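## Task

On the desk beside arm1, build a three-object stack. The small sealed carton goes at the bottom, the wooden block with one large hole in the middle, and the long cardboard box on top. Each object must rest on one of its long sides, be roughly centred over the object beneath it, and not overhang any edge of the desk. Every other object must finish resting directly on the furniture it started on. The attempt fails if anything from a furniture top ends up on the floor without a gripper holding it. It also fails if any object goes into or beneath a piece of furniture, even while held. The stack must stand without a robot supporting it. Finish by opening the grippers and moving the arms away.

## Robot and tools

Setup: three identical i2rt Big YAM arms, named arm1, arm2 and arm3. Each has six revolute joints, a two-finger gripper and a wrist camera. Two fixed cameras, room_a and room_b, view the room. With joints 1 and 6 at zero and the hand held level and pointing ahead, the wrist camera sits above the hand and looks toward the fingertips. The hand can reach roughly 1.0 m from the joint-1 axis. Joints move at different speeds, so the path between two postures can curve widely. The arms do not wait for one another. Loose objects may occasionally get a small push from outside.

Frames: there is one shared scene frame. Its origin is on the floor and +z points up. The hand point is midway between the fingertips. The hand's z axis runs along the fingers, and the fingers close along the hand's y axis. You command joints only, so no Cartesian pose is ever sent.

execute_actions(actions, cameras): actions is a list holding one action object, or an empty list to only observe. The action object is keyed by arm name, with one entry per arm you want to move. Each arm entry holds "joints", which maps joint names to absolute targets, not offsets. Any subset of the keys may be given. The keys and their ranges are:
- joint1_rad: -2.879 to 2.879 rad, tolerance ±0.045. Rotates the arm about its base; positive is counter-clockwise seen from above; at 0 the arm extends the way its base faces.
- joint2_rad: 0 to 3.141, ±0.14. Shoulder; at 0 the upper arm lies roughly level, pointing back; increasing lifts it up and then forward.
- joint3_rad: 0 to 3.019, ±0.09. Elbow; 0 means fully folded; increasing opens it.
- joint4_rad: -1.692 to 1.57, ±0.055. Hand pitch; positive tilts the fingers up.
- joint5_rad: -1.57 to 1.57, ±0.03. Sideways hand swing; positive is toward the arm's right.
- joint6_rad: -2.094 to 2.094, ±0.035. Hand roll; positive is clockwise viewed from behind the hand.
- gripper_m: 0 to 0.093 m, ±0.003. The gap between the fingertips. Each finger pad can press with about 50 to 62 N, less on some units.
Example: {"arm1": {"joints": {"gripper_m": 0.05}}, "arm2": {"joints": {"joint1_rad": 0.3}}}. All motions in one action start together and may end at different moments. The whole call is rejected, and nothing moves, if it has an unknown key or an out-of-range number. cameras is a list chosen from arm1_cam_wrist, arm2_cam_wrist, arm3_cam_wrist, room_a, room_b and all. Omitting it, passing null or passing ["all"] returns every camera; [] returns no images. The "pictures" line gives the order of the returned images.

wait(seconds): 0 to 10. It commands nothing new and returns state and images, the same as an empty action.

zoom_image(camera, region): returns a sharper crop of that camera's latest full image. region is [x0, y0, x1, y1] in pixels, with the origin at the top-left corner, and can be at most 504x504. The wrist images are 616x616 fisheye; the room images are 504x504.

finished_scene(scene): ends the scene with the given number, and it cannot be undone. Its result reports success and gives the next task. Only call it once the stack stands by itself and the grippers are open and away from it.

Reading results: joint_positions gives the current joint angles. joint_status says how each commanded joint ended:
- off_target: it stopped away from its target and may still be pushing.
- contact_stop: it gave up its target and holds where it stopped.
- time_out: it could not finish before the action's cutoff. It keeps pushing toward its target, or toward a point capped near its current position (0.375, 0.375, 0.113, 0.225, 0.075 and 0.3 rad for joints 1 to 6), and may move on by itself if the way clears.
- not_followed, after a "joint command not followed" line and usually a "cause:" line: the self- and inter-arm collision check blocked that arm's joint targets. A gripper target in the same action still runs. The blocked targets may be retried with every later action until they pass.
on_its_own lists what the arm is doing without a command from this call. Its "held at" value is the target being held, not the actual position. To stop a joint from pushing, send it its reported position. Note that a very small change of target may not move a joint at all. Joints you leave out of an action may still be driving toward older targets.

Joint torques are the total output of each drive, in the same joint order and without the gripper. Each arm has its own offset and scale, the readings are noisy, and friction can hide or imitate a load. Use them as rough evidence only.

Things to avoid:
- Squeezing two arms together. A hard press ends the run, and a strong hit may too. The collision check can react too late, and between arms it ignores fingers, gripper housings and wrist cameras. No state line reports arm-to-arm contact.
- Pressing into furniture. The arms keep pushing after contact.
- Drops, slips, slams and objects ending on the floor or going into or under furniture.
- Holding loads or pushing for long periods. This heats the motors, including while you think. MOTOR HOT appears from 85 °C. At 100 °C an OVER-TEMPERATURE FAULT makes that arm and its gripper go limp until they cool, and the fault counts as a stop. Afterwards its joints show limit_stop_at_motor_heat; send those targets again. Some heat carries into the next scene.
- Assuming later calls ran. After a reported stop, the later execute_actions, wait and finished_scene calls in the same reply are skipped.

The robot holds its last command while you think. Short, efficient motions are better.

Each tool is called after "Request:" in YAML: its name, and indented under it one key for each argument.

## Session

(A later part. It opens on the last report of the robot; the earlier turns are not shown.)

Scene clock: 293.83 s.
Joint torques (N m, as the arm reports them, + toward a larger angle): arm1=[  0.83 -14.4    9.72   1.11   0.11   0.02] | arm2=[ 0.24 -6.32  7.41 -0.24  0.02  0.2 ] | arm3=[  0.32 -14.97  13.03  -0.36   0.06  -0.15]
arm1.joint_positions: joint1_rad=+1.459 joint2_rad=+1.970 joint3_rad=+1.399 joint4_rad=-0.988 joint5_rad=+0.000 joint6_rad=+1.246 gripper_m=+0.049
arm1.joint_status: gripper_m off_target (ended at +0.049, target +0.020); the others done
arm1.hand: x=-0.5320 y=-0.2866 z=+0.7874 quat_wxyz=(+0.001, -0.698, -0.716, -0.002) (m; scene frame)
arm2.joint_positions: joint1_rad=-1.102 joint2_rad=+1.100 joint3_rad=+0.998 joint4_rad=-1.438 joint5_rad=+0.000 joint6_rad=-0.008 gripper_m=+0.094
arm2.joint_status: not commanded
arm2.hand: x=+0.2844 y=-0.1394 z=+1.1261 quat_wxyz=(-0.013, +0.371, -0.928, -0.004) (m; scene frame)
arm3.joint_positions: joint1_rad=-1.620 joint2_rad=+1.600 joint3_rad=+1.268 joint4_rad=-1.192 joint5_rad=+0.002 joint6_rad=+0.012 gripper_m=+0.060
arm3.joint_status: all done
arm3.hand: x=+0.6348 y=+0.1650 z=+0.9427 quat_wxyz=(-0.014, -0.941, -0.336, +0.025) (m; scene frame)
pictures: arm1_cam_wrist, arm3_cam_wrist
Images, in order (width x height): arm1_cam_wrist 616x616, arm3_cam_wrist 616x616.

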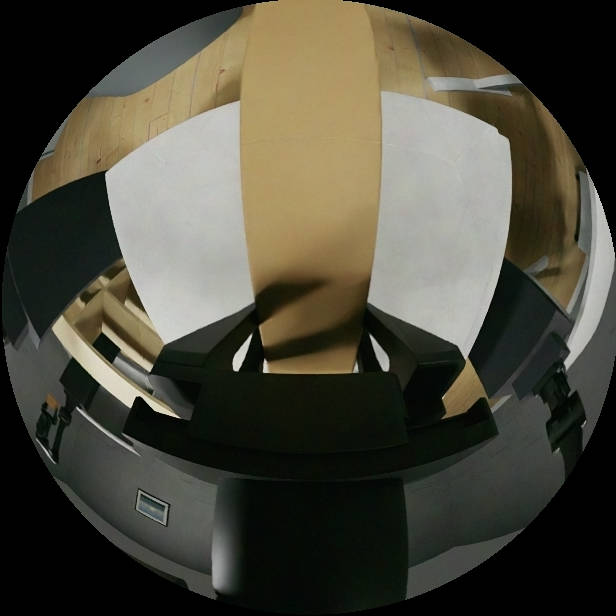

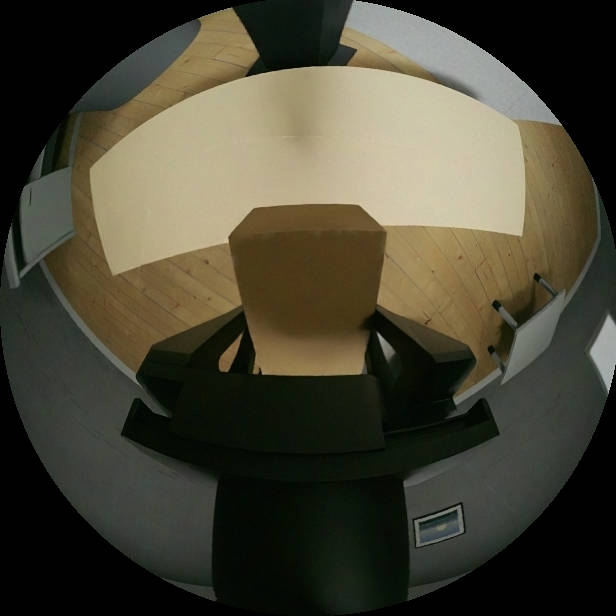

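Request:
execute_actions:
  actions:
    - {"arm1":{"joints":{"joint2_rad":1.65,"joint3_rad":1.4,"joint4_rad":-1.3}},"arm3":{"joints":{"joint2_rad":2.1,"joint3_rad":1.715,"joint4_rad":-1.1}}}
  cameras: ["room_a"]

Request:
execute_actions:
  actions:
    - {"arm1":{"joints":{"joint1_rad":-1.26,"joint6_rad":1.135}},"arm3":{"joints":{"joint2_rad":2.32,"joint3_rad":1.715,"joint4_rad":-0.895}}}

Scene clock: 323.57 s.
Joint torques (N m, as the arm reports them, + toward a larger angle): arm1=[  0.84 -11.58  11.76  -0.18   0.11   0.02] | arm2=[-0.57 -5.98  7.39 -0.34  0.07  0.17] | arm3=[  0.59 -23.7   14.85  -0.04   0.05  -0.15]
arm1.joint_positions: joint1_rad=+1.459 joint2_rad=+1.637 joint3_rad=+1.386 joint4_rad=-1.286 joint5_rad=+0.000 joint6_rad=+1.246 gripper_m=+0.049
arm1.joint_status: all done
arm1.hand: x=-0.5906 y=-0.2693 z=+0.9504 quat_wxyz=(-0.008, -0.698, -0.716, -0.007) (m; scene frame)
arm2.joint_positions: joint1_rad=-1.102 joint2_rad=+1.100 joint3_rad=+0.998 joint4_rad=-1.438 joint5_rad=+0.000 joint6_rad=-0.008 gripper_m=+0.094
arm2.joint_status: not commanded
arm2.hand: x=+0.2844 y=-0.1394 z=+1.1261 quat_wxyz=(-0.013, +0.371, -0.928, -0.004) (m; scene frame)
arm3.joint_positions: joint1_rad=-1.620 joint2_rad=+2.126 joint3_rad=+1.656 joint4_rad=-1.103 joint5_rad=+0.002 joint6_rad=+0.012 gripper_m=+0.060
arm3.joint_status: all done
arm3.hand: x=+0.5233 y=+0.0695 z=+0.8047 quat_wxyz=(-0.006, -0.942, -0.337, +0.002) (m; scene frame)
pictures: room_a
Images, in order (width x height): room_a 504x504.

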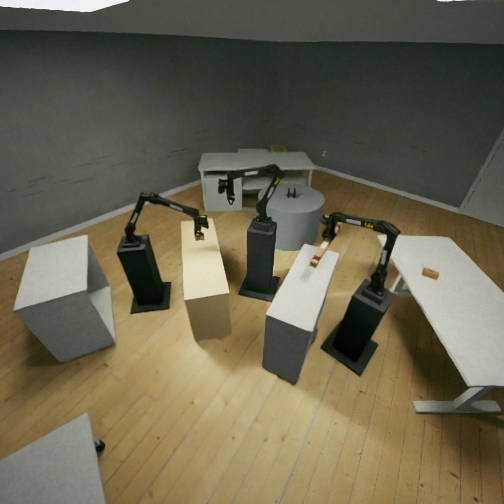

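Scene clock: 325.97 s.
Joint torques (N m, as the arm reports them, + toward a larger angle): arm1=[  0.64 -11.82  11.85  -0.16   0.07  -0.09] | arm2=[-0.42 -6.08  7.29 -0.22  0.06  0.18] | arm3=[  0.65 -25.22  11.38   0.22   0.05  -0.15]
arm1.joint_positions: joint1_rad=-1.268 joint2_rad=+1.642 joint3_rad=+1.386 joint4_rad=-1.286 joint5_rad=+0.001 joint6_rad=+1.142 gripper_m=+0.049
arm1.joint_status: all done
arm1.hand: x=-1.5511 y=-0.1793 z=+0.9589 quat_wxyz=(-0.007, -0.871, +0.491, +0.018) (m; scene frame)
arm2.joint_positions: joint1_rad=-1.102 joint2_rad=+1.100 joint3_rad=+0.998 joint4_rad=-1.438 joint5_rad=+0.000 joint6_rad=-0.008 gripper_m=+0.094
arm2.joint_status: not commanded
arm2.hand: x=+0.2844 y=-0.1394 z=+1.1261 quat_wxyz=(-0.013, +0.371, -0.928, -0.004) (m; scene frame)
arm3.joint_positions: joint1_rad=-1.620 joint2_rad=+2.350 joint3_rad=+1.682 joint4_rad=-0.905 joint5_rad=+0.002 joint6_rad=+0.012 gripper_m=+0.060
arm3.joint_status: all done
arm3.hand: x=+0.5107 y=+0.0570 z=+0.6771 quat_wxyz=(-0.006, -0.942, -0.337, +0.002) (m; scene frame)
pictures: arm1_cam_wrist, arm2_cam_wrist, arm3_cam_wrist, room_a, room_b
Images, in order (width x height): arm1_cam_wrist 616x616, arm2_cam_wrist 616x616, arm3_cam_wrist 616x616, room_a 504x504, room_b 504x504.

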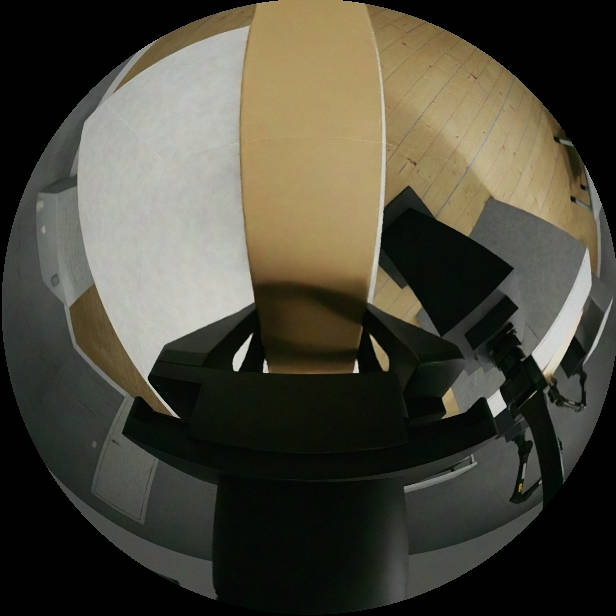

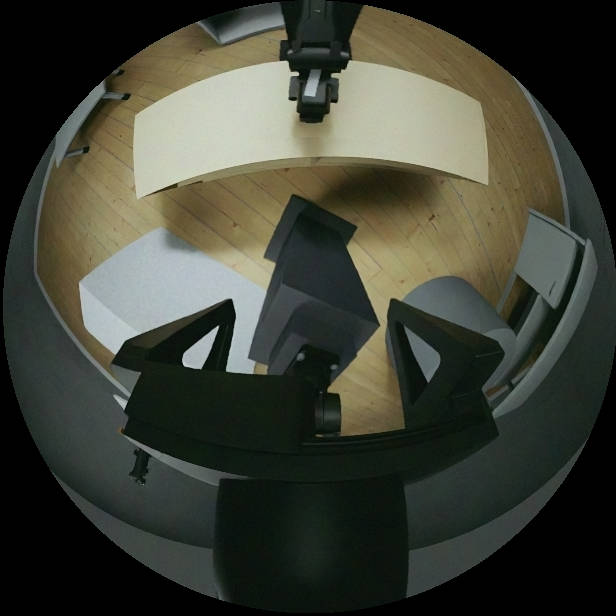

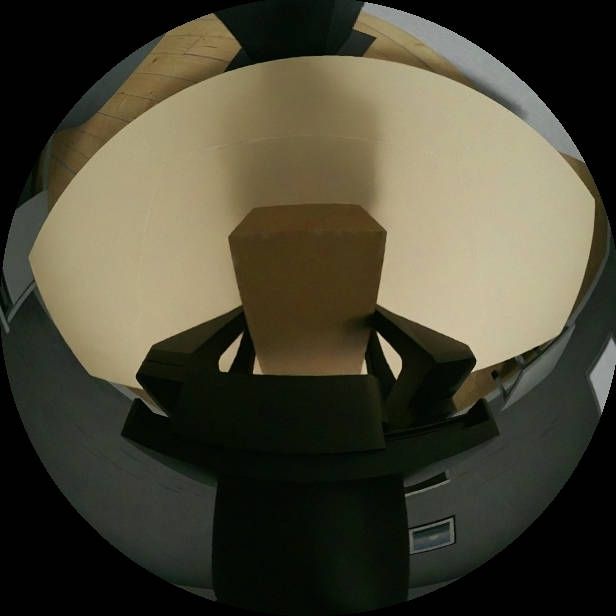

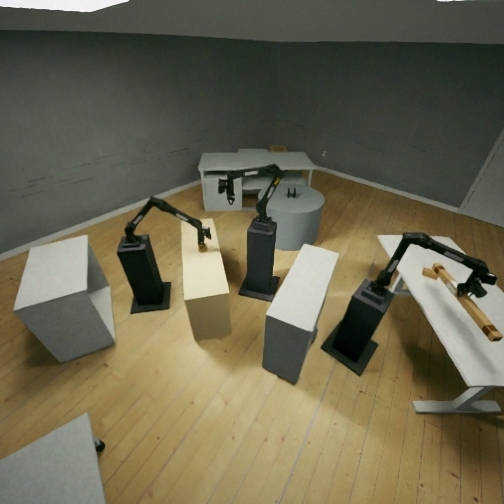

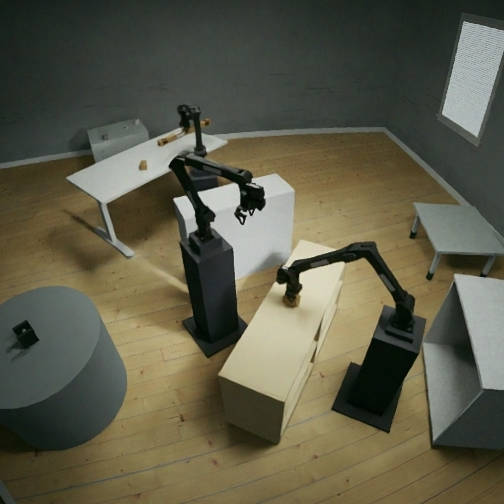

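Request:
execute_actions:
  actions:
    - {"arm1":{"joints":{"joint2_rad":1.85,"joint3_rad":1.195,"joint4_rad":-0.89}},"arm3":{"joints":{"joint2_rad":2.36,"joint4_rad":-0.86}}}
  cameras: ["arm1_cam_wrist","arm3_cam_wrist","room_a"]

Scene clock: 353.63 s.
Joint torques (N m, as the arm reports them, + toward a larger angle): arm1=[  0.51 -14.78  10.79   0.96   0.07  -0.08] | arm2=[-0.09 -6.64  7.31 -0.31  0.05  0.18] | arm3=[  0.6  -22.32  11.46   0.32   0.05  -0.15]
arm1.joint_positions: joint1_rad=-1.268 joint2_rad=+1.861 joint3_rad=+1.170 joint4_rad=-0.905 joint5_rad=+0.001 joint6_rad=+1.142 gripper_m=+0.049
arm1.joint_status: all done
arm1.hand: x=-1.5434 y=-0.1767 z=+0.7829 quat_wxyz=(+0.009, -0.871, +0.491, -0.003) (m; scene frame)
arm2.joint_positions: joint1_rad=-1.102 joint2_rad=+1.100 joint3_rad=+0.998 joint4_rad=-1.438 joint5_rad=+0.000 joint6_rad=-0.008 gripper_m=+0.094
arm2.joint_status: not commanded
arm2.hand: x=+0.2844 y=-0.1394 z=+1.1261 quat_wxyz=(-0.013, +0.371, -0.928, -0.004) (m; scene frame)
arm3.joint_positions: joint1_rad=-1.620 joint2_rad=+2.350 joint3_rad=+1.682 joint4_rad=-0.872 joint5_rad=+0.002 joint6_rad=+0.012 gripper_m=+0.060
arm3.joint_status: all done
arm3.hand: x=+0.5044 y=+0.0517 z=+0.6773 quat_wxyz=(-0.011, -0.941, -0.336, +0.017) (m; scene frame)
pictures: arm1_cam_wrist, arm3_cam_wrist, room_a
Images, in order (width x height): arm1_cam_wrist 616x616, arm3_cam_wrist 616x616, room_a 504x504.

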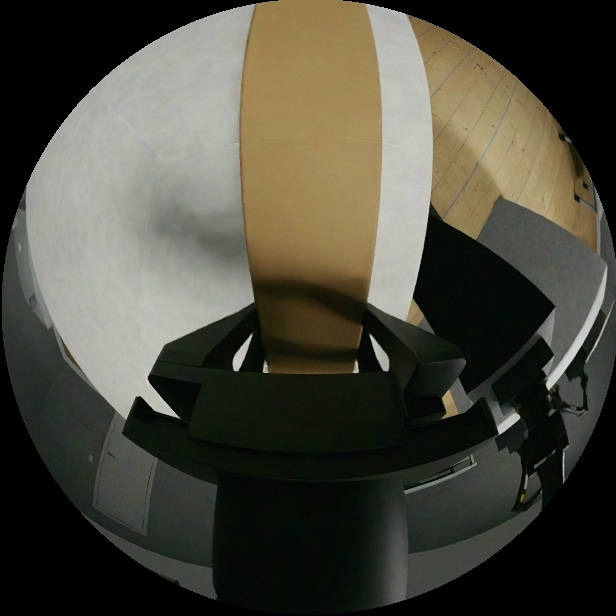

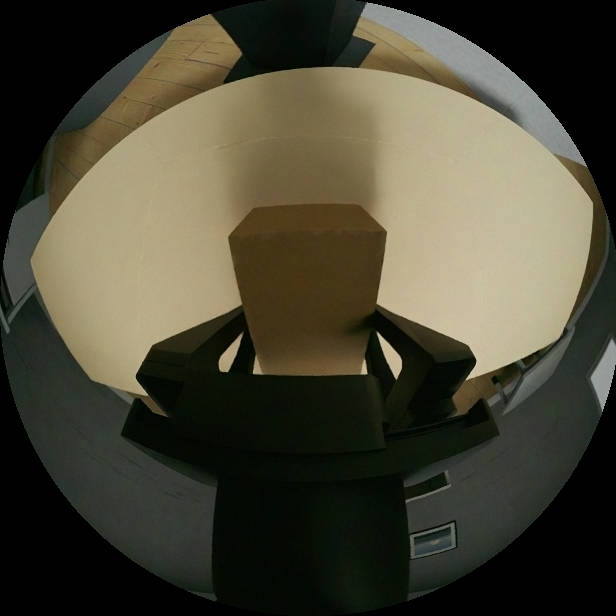

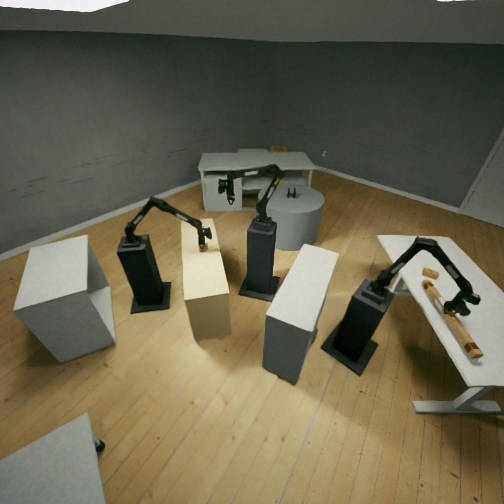

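Request:
execute_actions:
  actions:
    - {"arm1":{"joints":{"joint2_rad":1.95,"joint4_rad":-0.77}},"arm3":{"joints":{"joint2_rad":2.405}}}
  cameras: ["arm1_cam_wrist","arm3_cam_wrist","room_a"]

Scene clock: 366.37 s.
Joint torques (N m, as the arm reports them, + toward a larger angle): arm1=[  0.47 -13.34  10.35   1.22   0.48  -0.08] | arm2=[-0.07 -6.36  7.31 -0.33  0.05  0.18] | arm3=[  0.62 -21.6   11.09   0.18   0.03  -0.15]
arm1.joint_positions: joint1_rad=-1.268 joint2_rad=+1.939 joint3_rad=+1.170 joint4_rad=-0.789 joint5_rad=-0.009 joint6_rad=+1.141 gripper_m=+0.049
arm1.joint_status: all done
arm1.hand: x=-1.5591 y=-0.1799 z=+0.7459 quat_wxyz=(-0.006, -0.871, +0.491, +0.009) (m; scene frame)
arm2.joint_positions: joint1_rad=-1.102 joint2_rad=+1.100 joint3_rad=+0.998 joint4_rad=-1.438 joint5_rad=+0.000 joint6_rad=-0.008 gripper_m=+0.094
arm2.joint_status: not commanded
arm2.hand: x=+0.2844 y=-0.1394 z=+1.1261 quat_wxyz=(-0.013, +0.371, -0.928, -0.004) (m; scene frame)
arm3.joint_positions: joint1_rad=-1.619 joint2_rad=+2.388 joint3_rad=+1.684 joint4_rad=-0.868 joint5_rad=+0.002 joint6_rad=+0.012 gripper_m=+0.060
arm3.joint_status: all done
arm3.hand: x=+0.5110 y=+0.0568 z=+0.6545 quat_wxyz=(-0.006, -0.942, -0.337, +0.002) (m; scene frame)
pictures: arm1_cam_wrist, arm3_cam_wrist, room_a
Images, in order (width x height): arm1_cam_wrist 616x616, arm3_cam_wrist 616x616, room_a 504x504.

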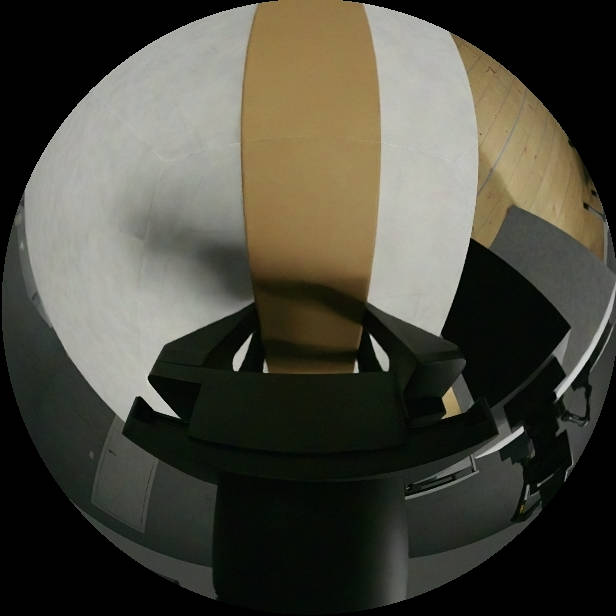

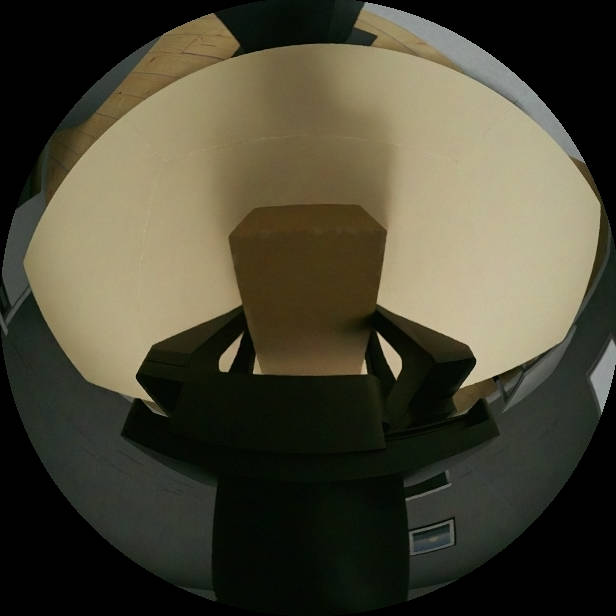

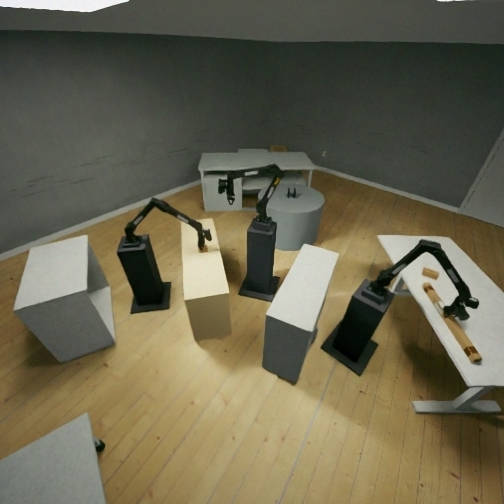

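Request:
execute_actions:
  actions:
    - {"arm1":{"joints":{"gripper_m":0.093}},"arm3":{"joints":{"gripper_m":0.093}}}
  cameras: ["arm1_cam_wrist","arm3_cam_wrist"]

Request:
execute_actions:
  actions:
    - {"arm1":{"joints":{"joint2_rad":1.6,"joint4_rad":-1.1}},"arm3":{"joints":{"joint2_rad":1.5,"joint4_rad":-1.4}}}

Scene clock: 373.23 s.
Joint torques (N m, as the arm reports them, + toward a larger angle): arm1=[  0.51 -13.38  10.38   1.08   0.25  -0.07] | arm2=[-0.22 -5.83  7.38 -0.25  0.04  0.17] | arm3=[  0.61 -21.86  11.01   0.16   0.03  -0.15]
arm1.joint_positions: joint1_rad=-1.268 joint2_rad=+1.939 joint3_rad=+1.170 joint4_rad=-0.786 joint5_rad=-0.003 joint6_rad=+1.141 gripper_m=+0.093
arm1.joint_status: all done
arm1.hand: x=-1.5600 y=-0.1790 z=+0.7459 quat_wxyz=(-0.005, -0.871, +0.491, +0.012) (m; scene frame)
arm2.joint_positions: joint1_rad=-1.102 joint2_rad=+1.100 joint3_rad=+0.998 joint4_rad=-1.438 joint5_rad=+0.000 joint6_rad=-0.008 gripper_m=+0.094
arm2.joint_status: not commanded
arm2.hand: x=+0.2844 y=-0.1394 z=+1.1261 quat_wxyz=(-0.013, +0.371, -0.928, -0.004) (m; scene frame)
arm3.joint_positions: joint1_rad=-1.619 joint2_rad=+2.388 joint3_rad=+1.684 joint4_rad=-0.868 joint5_rad=+0.002 joint6_rad=+0.011 gripper_m=+0.093
arm3.joint_status: all done
arm3.hand: x=+0.5110 y=+0.0567 z=+0.6545 quat_wxyz=(-0.006, -0.941, -0.337, +0.002) (m; scene frame)
pictures: arm1_cam_wrist, arm3_cam_wrist
Images, in order (width x height): arm1_cam_wrist 616x616, arm3_cam_wrist 616x616.

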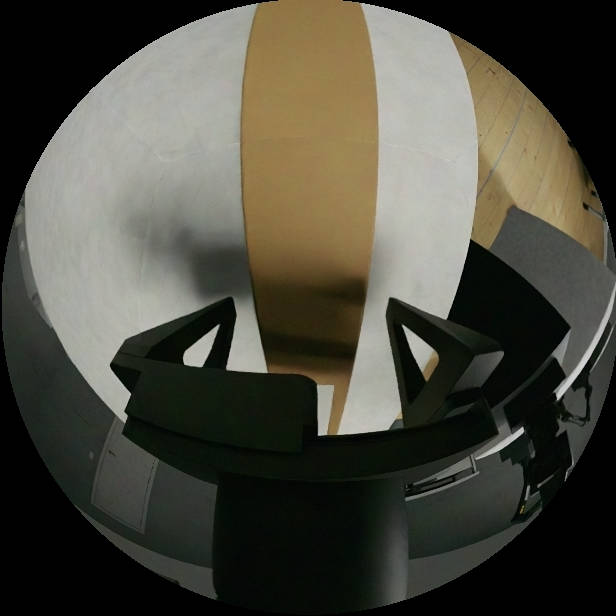

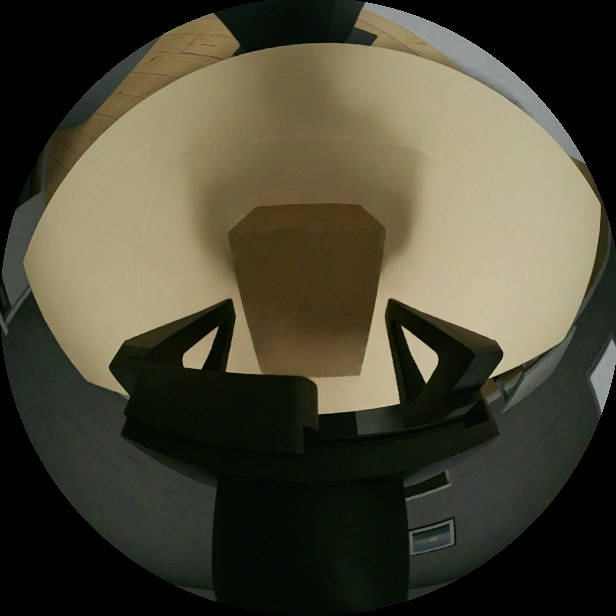

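Scene clock: 375.10 s.
Joint torques (N m, as the arm reports them, + toward a larger angle): arm1=[ 0.52 -9.64 12.25 -0.08  0.23 -0.08] | arm2=[ 0.05 -5.97  7.41 -0.15  0.02  0.17] | arm3=[  0.52 -14.43  12.17   0.14   0.03  -0.15]
arm1.joint_positions: joint1_rad=-1.268 joint2_rad=+1.581 joint3_rad=+1.172 joint4_rad=-1.085 joint5_rad=-0.003 joint6_rad=+1.141 gripper_m=+0.093
arm1.joint_status: all done
arm1.hand: x=-1.5216 y=-0.1761 z=+0.9091 quat_wxyz=(-0.022, -0.871, +0.490, +0.037) (m; scene frame)
arm2.joint_positions: joint1_rad=-1.102 joint2_rad=+1.100 joint3_rad=+0.998 joint4_rad=-1.438 joint5_rad=+0.000 joint6_rad=-0.008 gripper_m=+0.094
arm2.joint_status: not commanded
arm2.hand: x=+0.2844 y=-0.1394 z=+1.1261 quat_wxyz=(-0.013, +0.371, -0.928, -0.004) (m; scene frame)
arm3.joint_positions: joint1_rad=-1.619 joint2_rad=+1.501 joint3_rad=+1.704 joint4_rad=-1.391 joint5_rad=+0.002 joint6_rad=+0.011 gripper_m=+0.093
arm3.joint_status: all done
arm3.hand: x=+0.5926 y=+0.1327 z=+1.1680 quat_wxyz=(-0.072, -0.924, -0.329, +0.181) (m; scene frame)
pictures: arm1_cam_wrist, arm2_cam_wrist, arm3_cam_wrist, room_a, room_b
Images, in order (width x height): arm1_cam_wrist 616x616, arm2_cam_wrist 616x616, arm3_cam_wrist 616x616, room_a 504x504, room_b 504x504.

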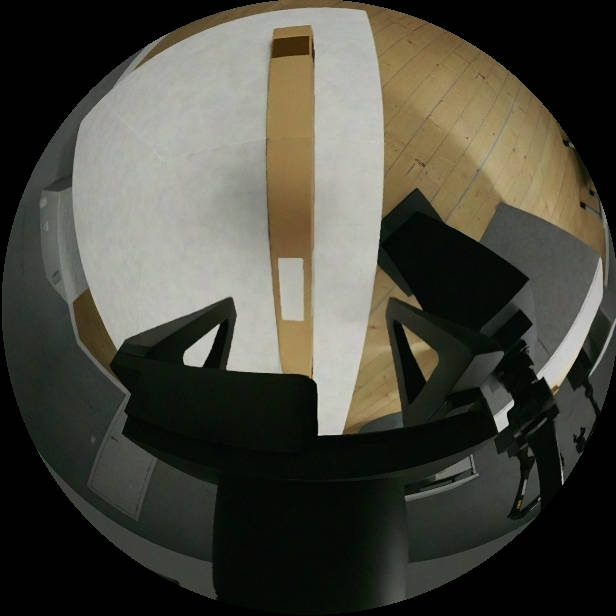

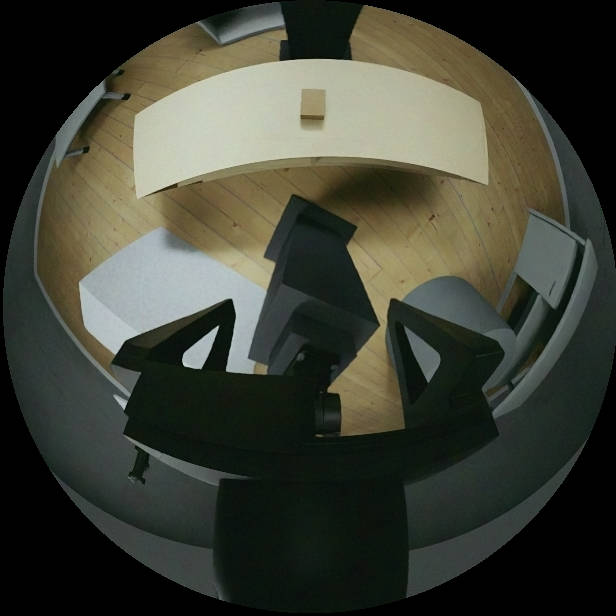

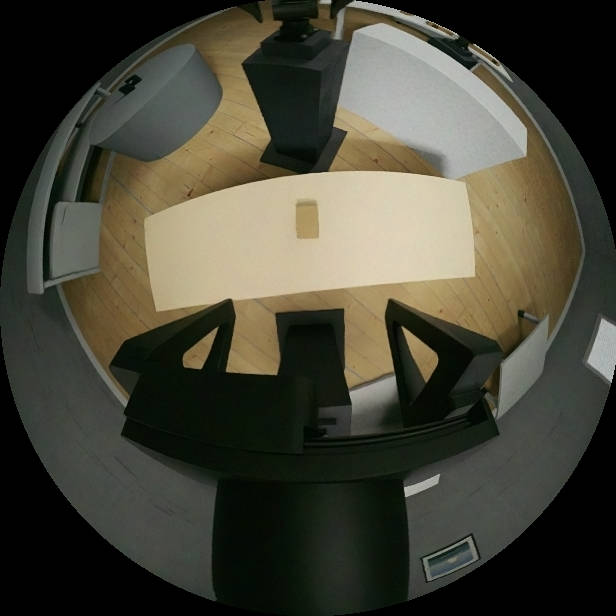

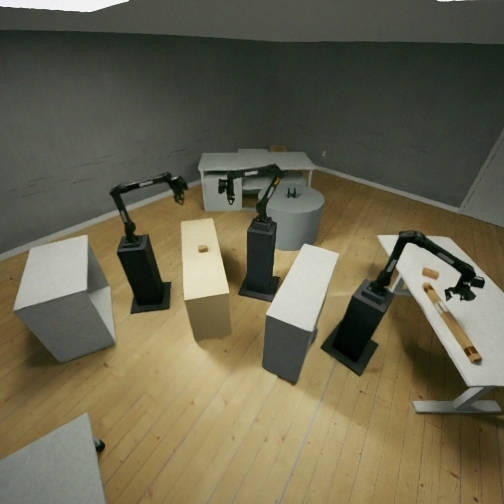

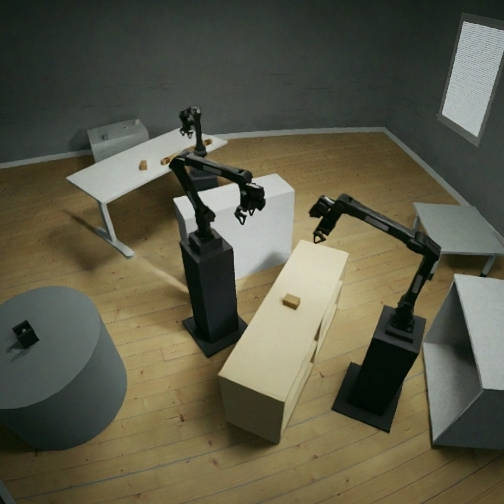

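Request:
execute_actions:
  actions:
    - {"arm1":{"joints":{"joint1_rad":-0.434,"joint2_rad":1.8,"joint3_rad":1.72,"joint4_rad":-1.45,"joint6_rad":0}},"arm2":{"joints":{"joint1_rad":-1.135,"joint2_rad":1.55,"joint3_rad":1.2,"joint4_rad":-1.1,"joint6_rad":0.06}},"arm3":{"joints":{"joint1_rad":-0.2,"joint2_rad":0.9,"joint3_rad":0.8}}}
  cameras: ["arm1_cam_wrist"]

Request:
execute_actions:
  actions:
    - {"arm2":{"joints":{"joint2_rad":2.29,"joint3_rad":1.57,"joint4_rad":-0.775}}}
  cameras: ["arm2_cam_wrist"]

Scene clock: 406.37 s.
Joint torques (N m, as the arm reports them, + toward a larger angle): arm1=[ -0.33 -15.26  13.27  -0.16   0.1   -0.1 ] | arm2=[ -0.86 -13.26   9.59   0.97   0.06   0.21] | arm3=[ 0.7  -4.57 10.53 -0.21  0.19 -0.13]
arm1.joint_positions: joint1_rad=-0.432 joint2_rad=+1.799 joint3_rad=+1.692 joint4_rad=-1.435 joint5_rad=-0.002 joint6_rad=+0.010 gripper_m=+0.093
arm1.joint_status: all done
arm1.hand: x=-1.3863 y=-0.5800 z=+0.9902 quat_wxyz=(-0.001, -0.891, -0.454, +0.015) (m; scene frame)
arm2.joint_positions: joint1_rad=-1.129 joint2_rad=+1.572 joint3_rad=+1.161 joint4_rad=-1.115 joint5_rad=+0.000 joint6_rad=+0.050 gripper_m=+0.094
arm2.joint_status: all done
arm2.hand: x=+0.4044 y=-0.0444 z=+1.0220 quat_wxyz=(-0.019, +0.331, -0.943, -0.007) (m; scene frame)
arm3.joint_positions: joint1_rad=-0.209 joint2_rad=+0.899 joint3_rad=+0.802 joint4_rad=-1.394 joint5_rad=-0.001 joint6_rad=+0.010 gripper_m=+0.093
arm3.joint_status: all done
arm3.hand: x=+1.1205 y=+0.2644 z=+0.9913 quat_wxyz=(-0.039, -0.497, -0.866, +0.025) (m; scene frame)
pictures: arm1_cam_wrist
Images, in order (width x height): arm1_cam_wrist 616x616.

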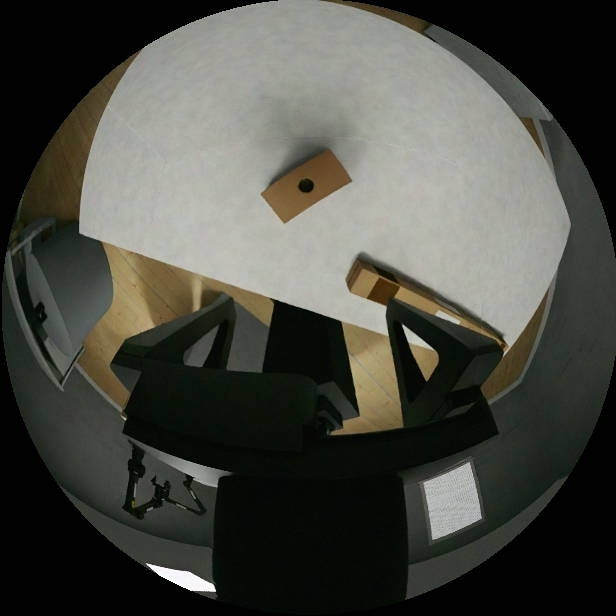

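Scene clock: 408.03 s.
Joint torques (N m, as the arm reports them, + toward a larger angle): arm1=[ -0.44 -15.06  13.28  -0.16   0.1   -0.1 ] | arm2=[ -1.27 -20.21   6.9    0.51   0.06   0.18] | arm3=[ 0.71 -4.57 10.58 -0.21  0.19 -0.13]
arm1.joint_positions: joint1_rad=-0.432 joint2_rad=+1.799 joint3_rad=+1.692 joint4_rad=-1.435 joint5_rad=-0.002 joint6_rad=+0.009 gripper_m=+0.093
arm1.joint_status: not commanded
arm1.hand: x=-1.3863 y=-0.5800 z=+0.9902 quat_wxyz=(-0.001, -0.891, -0.454, +0.015) (m; scene frame)
arm2.joint_positions: joint1_rad=-1.129 joint2_rad=+2.318 joint3_rad=+1.544 joint4_rad=-0.781 joint5_rad=+0.000 joint6_rad=+0.050 gripper_m=+0.094
arm2.joint_status: all done
arm2.hand: x=+0.5195 y=+0.0568 z=+0.7593 quat_wxyz=(-0.005, +0.331, -0.944, -0.001) (m; scene frame)
arm3.joint_positions: joint1_rad=-0.209 joint2_rad=+0.899 joint3_rad=+0.802 joint4_rad=-1.394 joint5_rad=-0.001 joint6_rad=+0.010 gripper_m=+0.093
arm3.joint_status: not commanded
arm3.hand: x=+1.1205 y=+0.2644 z=+0.9913 quat_wxyz=(-0.039, -0.497, -0.866, +0.025) (m; scene frame)
pictures: arm2_cam_wrist
Images, in order (width x height): arm2_cam_wrist 616x616.

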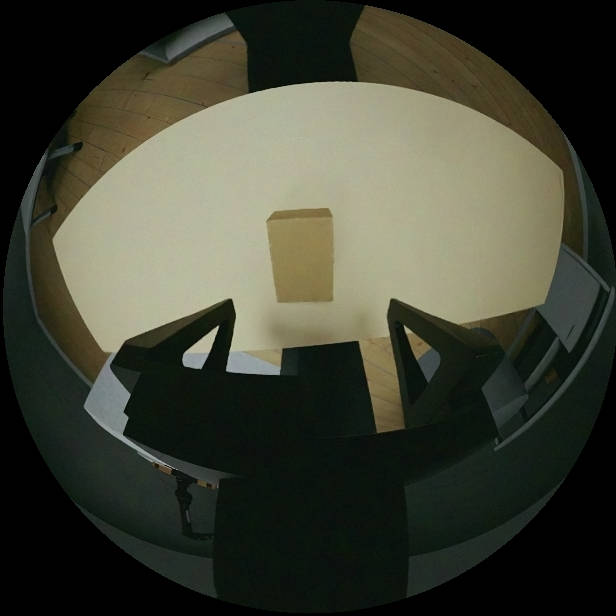

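Request:
execute_actions:
  actions:
    - {"arm2":{"joints":{"joint1_rad":-1.108,"joint2_rad":2.495,"joint3_rad":1.63,"joint4_rad":-0.635}}}
  cameras: ["arm2_cam_wrist"]

Scene clock: 415.87 s.
Joint torques (N m, as the arm reports them, + toward a larger angle): arm1=[ -0.38 -15.12  13.29  -0.17   0.1   -0.09] | arm2=[  0.17 -20.29   5.91   0.86   0.05   0.18] | arm3=[ 0.72 -4.57 10.58 -0.21  0.19 -0.13]
arm1.joint_positions: joint1_rad=-0.432 joint2_rad=+1.799 joint3_rad=+1.692 joint4_rad=-1.435 joint5_rad=-0.002 joint6_rad=+0.009 gripper_m=+0.093
arm1.joint_status: not commanded
arm1.hand: x=-1.3863 y=-0.5800 z=+0.9902 quat_wxyz=(-0.001, -0.891, -0.454, +0.015) (m; scene frame)
arm2.joint_positions: joint1_rad=-1.113 joint2_rad=+2.522 joint3_rad=+1.609 joint4_rad=-0.647 joint5_rad=+0.000 joint6_rad=+0.050 gripper_m=+0.094
arm2.joint_status: all done
arm2.hand: x=+0.5126 y=+0.0630 z=+0.6570 quat_wxyz=(-0.003, +0.339, -0.941, +0.000) (m; scene frame)
arm3.joint_positions: joint1_rad=-0.209 joint2_rad=+0.899 joint3_rad=+0.802 joint4_rad=-1.394 joint5_rad=-0.001 joint6_rad=+0.010 gripper_m=+0.093
arm3.joint_status: not commanded
arm3.hand: x=+1.1205 y=+0.2644 z=+0.9913 quat_wxyz=(-0.039, -0.497, -0.866, +0.025) (m; scene frame)
pictures: arm2_cam_wrist
Images, in order (width x height): arm2_cam_wrist 616x616.

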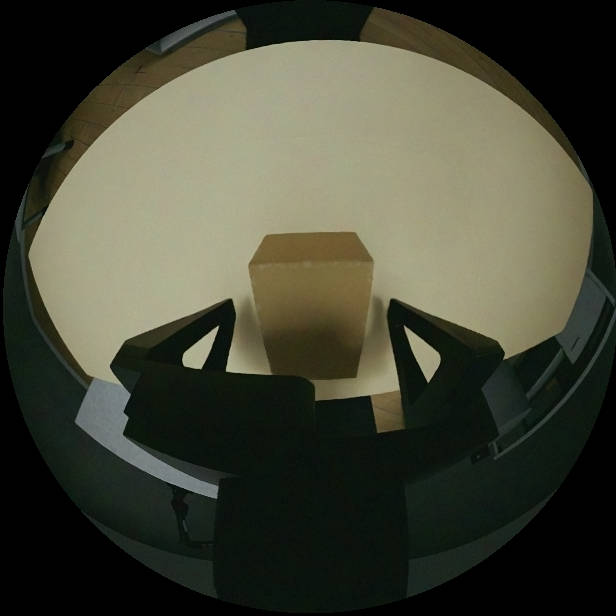

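Request:
execute_actions:
  actions:
    - {"arm2":{"joints":{"joint3_rad":1.555,"joint4_rad":-0.585}}}
  cameras: ["arm2_cam_wrist"]

Scene clock: 429.27 s.
Joint torques (N m, as the arm reports them, + toward a larger angle): arm1=[ -0.39 -15.17  13.29  -0.16   0.1   -0.09] | arm2=[  0.36 -20.15   3.85   1.02   0.06   0.19] | arm3=[ 0.68 -4.6  10.57 -0.21  0.19 -0.13]
arm1.joint_positions: joint1_rad=-0.432 joint2_rad=+1.799 joint3_rad=+1.692 joint4_rad=-1.435 joint5_rad=-0.002 joint6_rad=+0.009 gripper_m=+0.093
arm1.joint_status: not commanded
arm1.hand: x=-1.3863 y=-0.5800 z=+0.9902 quat_wxyz=(-0.001, -0.891, -0.454, +0.015) (m; scene frame)
arm2.joint_positions: joint1_rad=-1.113 joint2_rad=+2.520 joint3_rad=+1.557 joint4_rad=-0.601 joint5_rad=+0.000 joint6_rad=+0.050 gripper_m=+0.094
arm2.joint_status: all done
arm2.hand: x=+0.5007 y=+0.0521 z=+0.6469 quat_wxyz=(-0.002, +0.339, -0.941, +0.000) (m; scene frame)
arm3.joint_positions: joint1_rad=-0.209 joint2_rad=+0.899 joint3_rad=+0.802 joint4_rad=-1.394 joint5_rad=-0.001 joint6_rad=+0.010 gripper_m=+0.093
arm3.joint_status: not commanded
arm3.hand: x=+1.1205 y=+0.2644 z=+0.9913 quat_wxyz=(-0.039, -0.497, -0.866, +0.025) (m; scene frame)
pictures: arm2_cam_wrist
Images, in order (width x height): arm2_cam_wrist 616x616.

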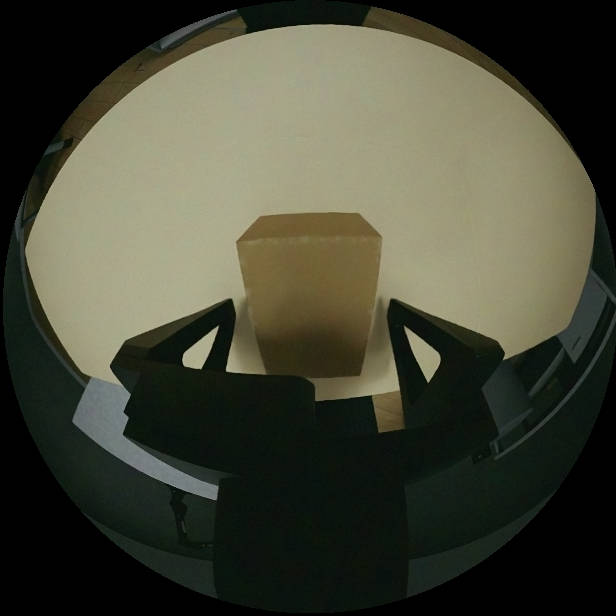

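Request:
execute_actions:
  actions:
    - {"arm2":{"joints":{"gripper_m":0.035}}}
  cameras: []

Request:
execute_actions:
  actions:
    - {"arm2":{"joints":{"joint1_rad":1.083,"joint2_rad":2.13,"joint4_rad":-0.995,"joint6_rad":0}}}
  cameras: ["arm2_cam_wrist","room_a"]

Scene clock: 444.10 s.
Joint torques (N m, as the arm reports them, + toward a larger angle): arm1=[ -0.41 -15.14  13.3   -0.15   0.11  -0.1 ] | arm2=[  0.19 -19.93   3.75   0.9    0.02   0.18] | arm3=[ 0.67 -4.59 10.58 -0.2   0.19 -0.13]
arm1.joint_positions: joint1_rad=-0.432 joint2_rad=+1.799 joint3_rad=+1.692 joint4_rad=-1.435 joint5_rad=-0.002 joint6_rad=+0.009 gripper_m=+0.093
arm1.joint_status: not commanded
arm1.hand: x=-1.3863 y=-0.5800 z=+0.9902 quat_wxyz=(-0.001, -0.891, -0.454, +0.015) (m; scene frame)
arm2.joint_positions: joint1_rad=-1.113 joint2_rad=+2.520 joint3_rad=+1.557 joint4_rad=-0.601 joint5_rad=+0.000 joint6_rad=+0.051 gripper_m=+0.059
arm2.joint_status: gripper_m off_target (ended at +0.059, target +0.035)
arm2.hand: x=+0.5007 y=+0.0521 z=+0.6469 quat_wxyz=(-0.002, +0.338, -0.941, +0.000) (m; scene frame)
arm3.joint_positions: joint1_rad=-0.209 joint2_rad=+0.899 joint3_rad=+0.802 joint4_rad=-1.394 joint5_rad=-0.001 joint6_rad=+0.010 gripper_m=+0.093
arm3.joint_status: not commanded
arm3.hand: x=+1.1205 y=+0.2644 z=+0.9913 quat_wxyz=(-0.039, -0.497, -0.866, +0.025) (m; scene frame)
pictures: none
No camera images: the call's "cameras" was empty. Leave "cameras" out to get every camera's image.

Scene clock: 446.50 s.
Joint torques (N m, as the arm reports them, + toward a larger angle): arm1=[ -0.4  -15.14  13.3   -0.16   0.11  -0.1 ] | arm2=[ -0.58 -18.47   5.54  -0.27   0.03  -0.03] | arm3=[ 0.7  -4.62 10.58 -0.21  0.19 -0.13]
arm1.joint_positions: joint1_rad=-0.432 joint2_rad=+1.799 joint3_rad=+1.692 joint4_rad=-1.435 joint5_rad=-0.002 joint6_rad=+0.009 gripper_m=+0.093
arm1.joint_status: not commanded
arm1.hand: x=-1.3863 y=-0.5800 z=+0.9902 quat_wxyz=(-0.001, -0.891, -0.454, +0.015) (m; scene frame)
arm2.joint_positions: joint1_rad=+1.086 joint2_rad=+2.143 joint3_rad=+1.563 joint4_rad=-0.981 joint5_rad=+0.000 joint6_rad=+0.008 gripper_m=+0.059
arm2.joint_status: all done
arm2.hand: x=-0.5275 y=-0.2229 z=+0.8706 quat_wxyz=(+0.002, +0.995, -0.104, -0.005) (m; scene frame)
arm3.joint_positions: joint1_rad=-0.209 joint2_rad=+0.899 joint3_rad=+0.802 joint4_rad=-1.394 joint5_rad=-0.001 joint6_rad=+0.010 gripper_m=+0.093
arm3.joint_status: not commanded
arm3.hand: x=+1.1205 y=+0.2644 z=+0.9913 quat_wxyz=(-0.039, -0.497, -0.866, +0.025) (m; scene frame)
pictures: arm2_cam_wrist, room_a
Images, in order (width x height): arm2_cam_wrist 616x616, room_a 504x504.

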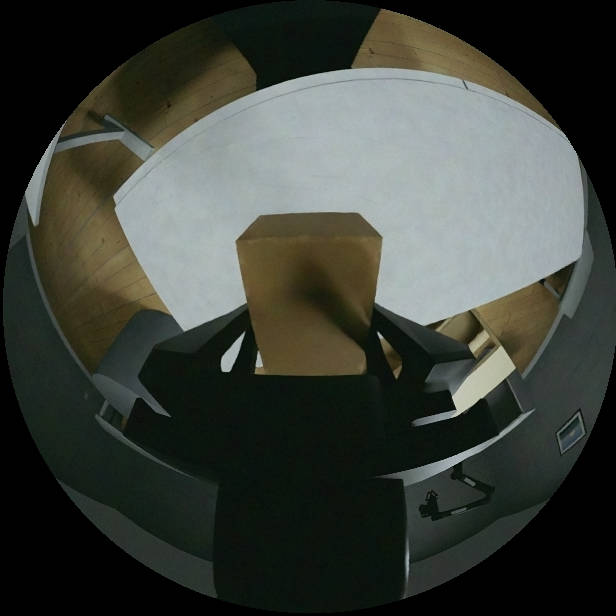

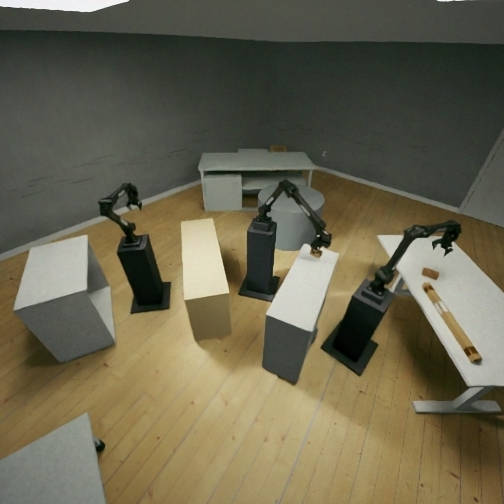

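Request:
execute_actions:
  actions:
    - {"arm2":{"joints":{"joint2_rad":2.25,"joint4_rad":-0.842}}}
  cameras: ["arm2_cam_wrist"]

Scene clock: 456.40 s.
Joint torques (N m, as the arm reports them, + toward a larger angle): arm1=[ -0.45 -15.15  13.3   -0.16   0.1   -0.09] | arm2=[ -0.23 -19.     5.55   0.74  -0.01  -0.01] | arm3=[ 0.69 -4.59 10.58 -0.21  0.19 -0.13]
arm1.joint_positions: joint1_rad=-0.432 joint2_rad=+1.799 joint3_rad=+1.692 joint4_rad=-1.435 joint5_rad=-0.002 joint6_rad=+0.009 gripper_m=+0.093
arm1.joint_status: not commanded
arm1.hand: x=-1.3863 y=-0.5800 z=+0.9902 quat_wxyz=(-0.001, -0.891, -0.454, +0.015) (m; scene frame)
arm2.joint_positions: joint1_rad=+1.086 joint2_rad=+2.261 joint3_rad=+1.557 joint4_rad=-0.854 joint5_rad=+0.000 joint6_rad=+0.008 gripper_m=+0.059
arm2.joint_status: all done
arm2.hand: x=-0.5311 y=-0.2225 z=+0.7998 quat_wxyz=(+0.002, +0.995, -0.104, -0.007) (m; scene frame)
arm3.joint_positions: joint1_rad=-0.209 joint2_rad=+0.899 joint3_rad=+0.802 joint4_rad=-1.394 joint5_rad=-0.001 joint6_rad=+0.010 gripper_m=+0.093
arm3.joint_status: not commanded
arm3.hand: x=+1.1205 y=+0.2644 z=+0.9913 quat_wxyz=(-0.039, -0.497, -0.866, +0.025) (m; scene frame)
pictures: arm2_cam_wrist
Images, in order (width x height): arm2_cam_wrist 616x616.

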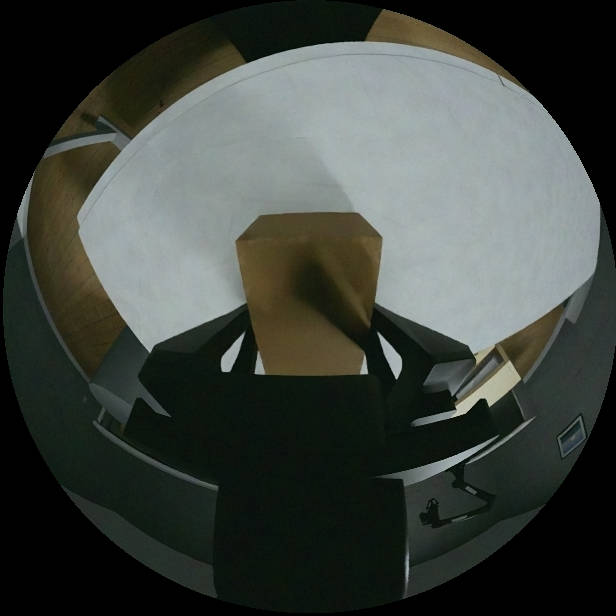

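Request:
execute_actions:
  actions:
    - {"arm2":{"joints":{"joint2_rad":2.30}}}
  cameras: ["arm2_cam_wrist"]

Scene clock: 462.07 s.
Joint torques (N m, as the arm reports them, + toward a larger angle): arm1=[ -0.41 -15.14  13.3   -0.16   0.1   -0.1 ] | arm2=[ -0.8  -15.97   5.37   0.73  -0.02   0.02] | arm3=[ 0.67 -4.62 10.58 -0.21  0.19 -0.13]
arm1.joint_positions: joint1_rad=-0.432 joint2_rad=+1.799 joint3_rad=+1.692 joint4_rad=-1.435 joint5_rad=-0.002 joint6_rad=+0.009 gripper_m=+0.093
arm1.joint_status: not commanded
arm1.hand: x=-1.3863 y=-0.5800 z=+0.9902 quat_wxyz=(-0.001, -0.891, -0.454, +0.015) (m; scene frame)
arm2.joint_positions: joint1_rad=+1.086 joint2_rad=+2.265 joint3_rad=+1.557 joint4_rad=-0.854 joint5_rad=+0.000 joint6_rad=+0.008 gripper_m=+0.059
arm2.joint_status: all done
arm2.hand: x=-0.5302 y=-0.2227 z=+0.7976 quat_wxyz=(+0.002, +0.995, -0.104, -0.005) (m; scene frame)
arm3.joint_positions: joint1_rad=-0.209 joint2_rad=+0.899 joint3_rad=+0.802 joint4_rad=-1.394 joint5_rad=-0.001 joint6_rad=+0.010 gripper_m=+0.093
arm3.joint_status: not commanded
arm3.hand: x=+1.1205 y=+0.2644 z=+0.9913 quat_wxyz=(-0.039, -0.497, -0.866, +0.025) (m; scene frame)
pictures: arm2_cam_wrist
Images, in order (width x height): arm2_cam_wrist 616x616.

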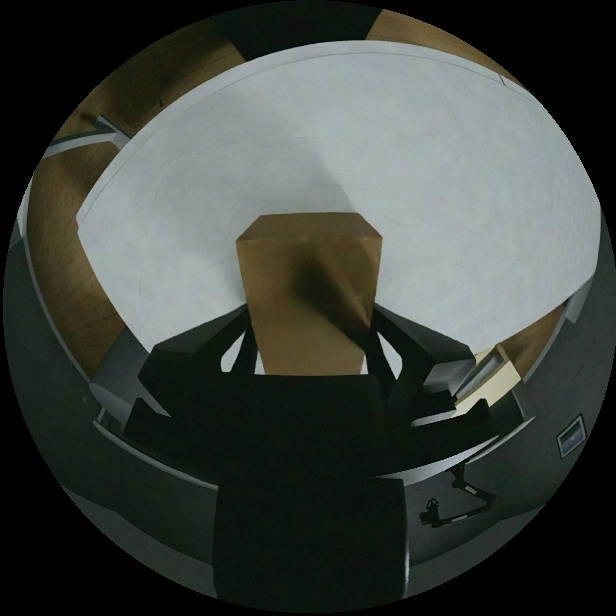

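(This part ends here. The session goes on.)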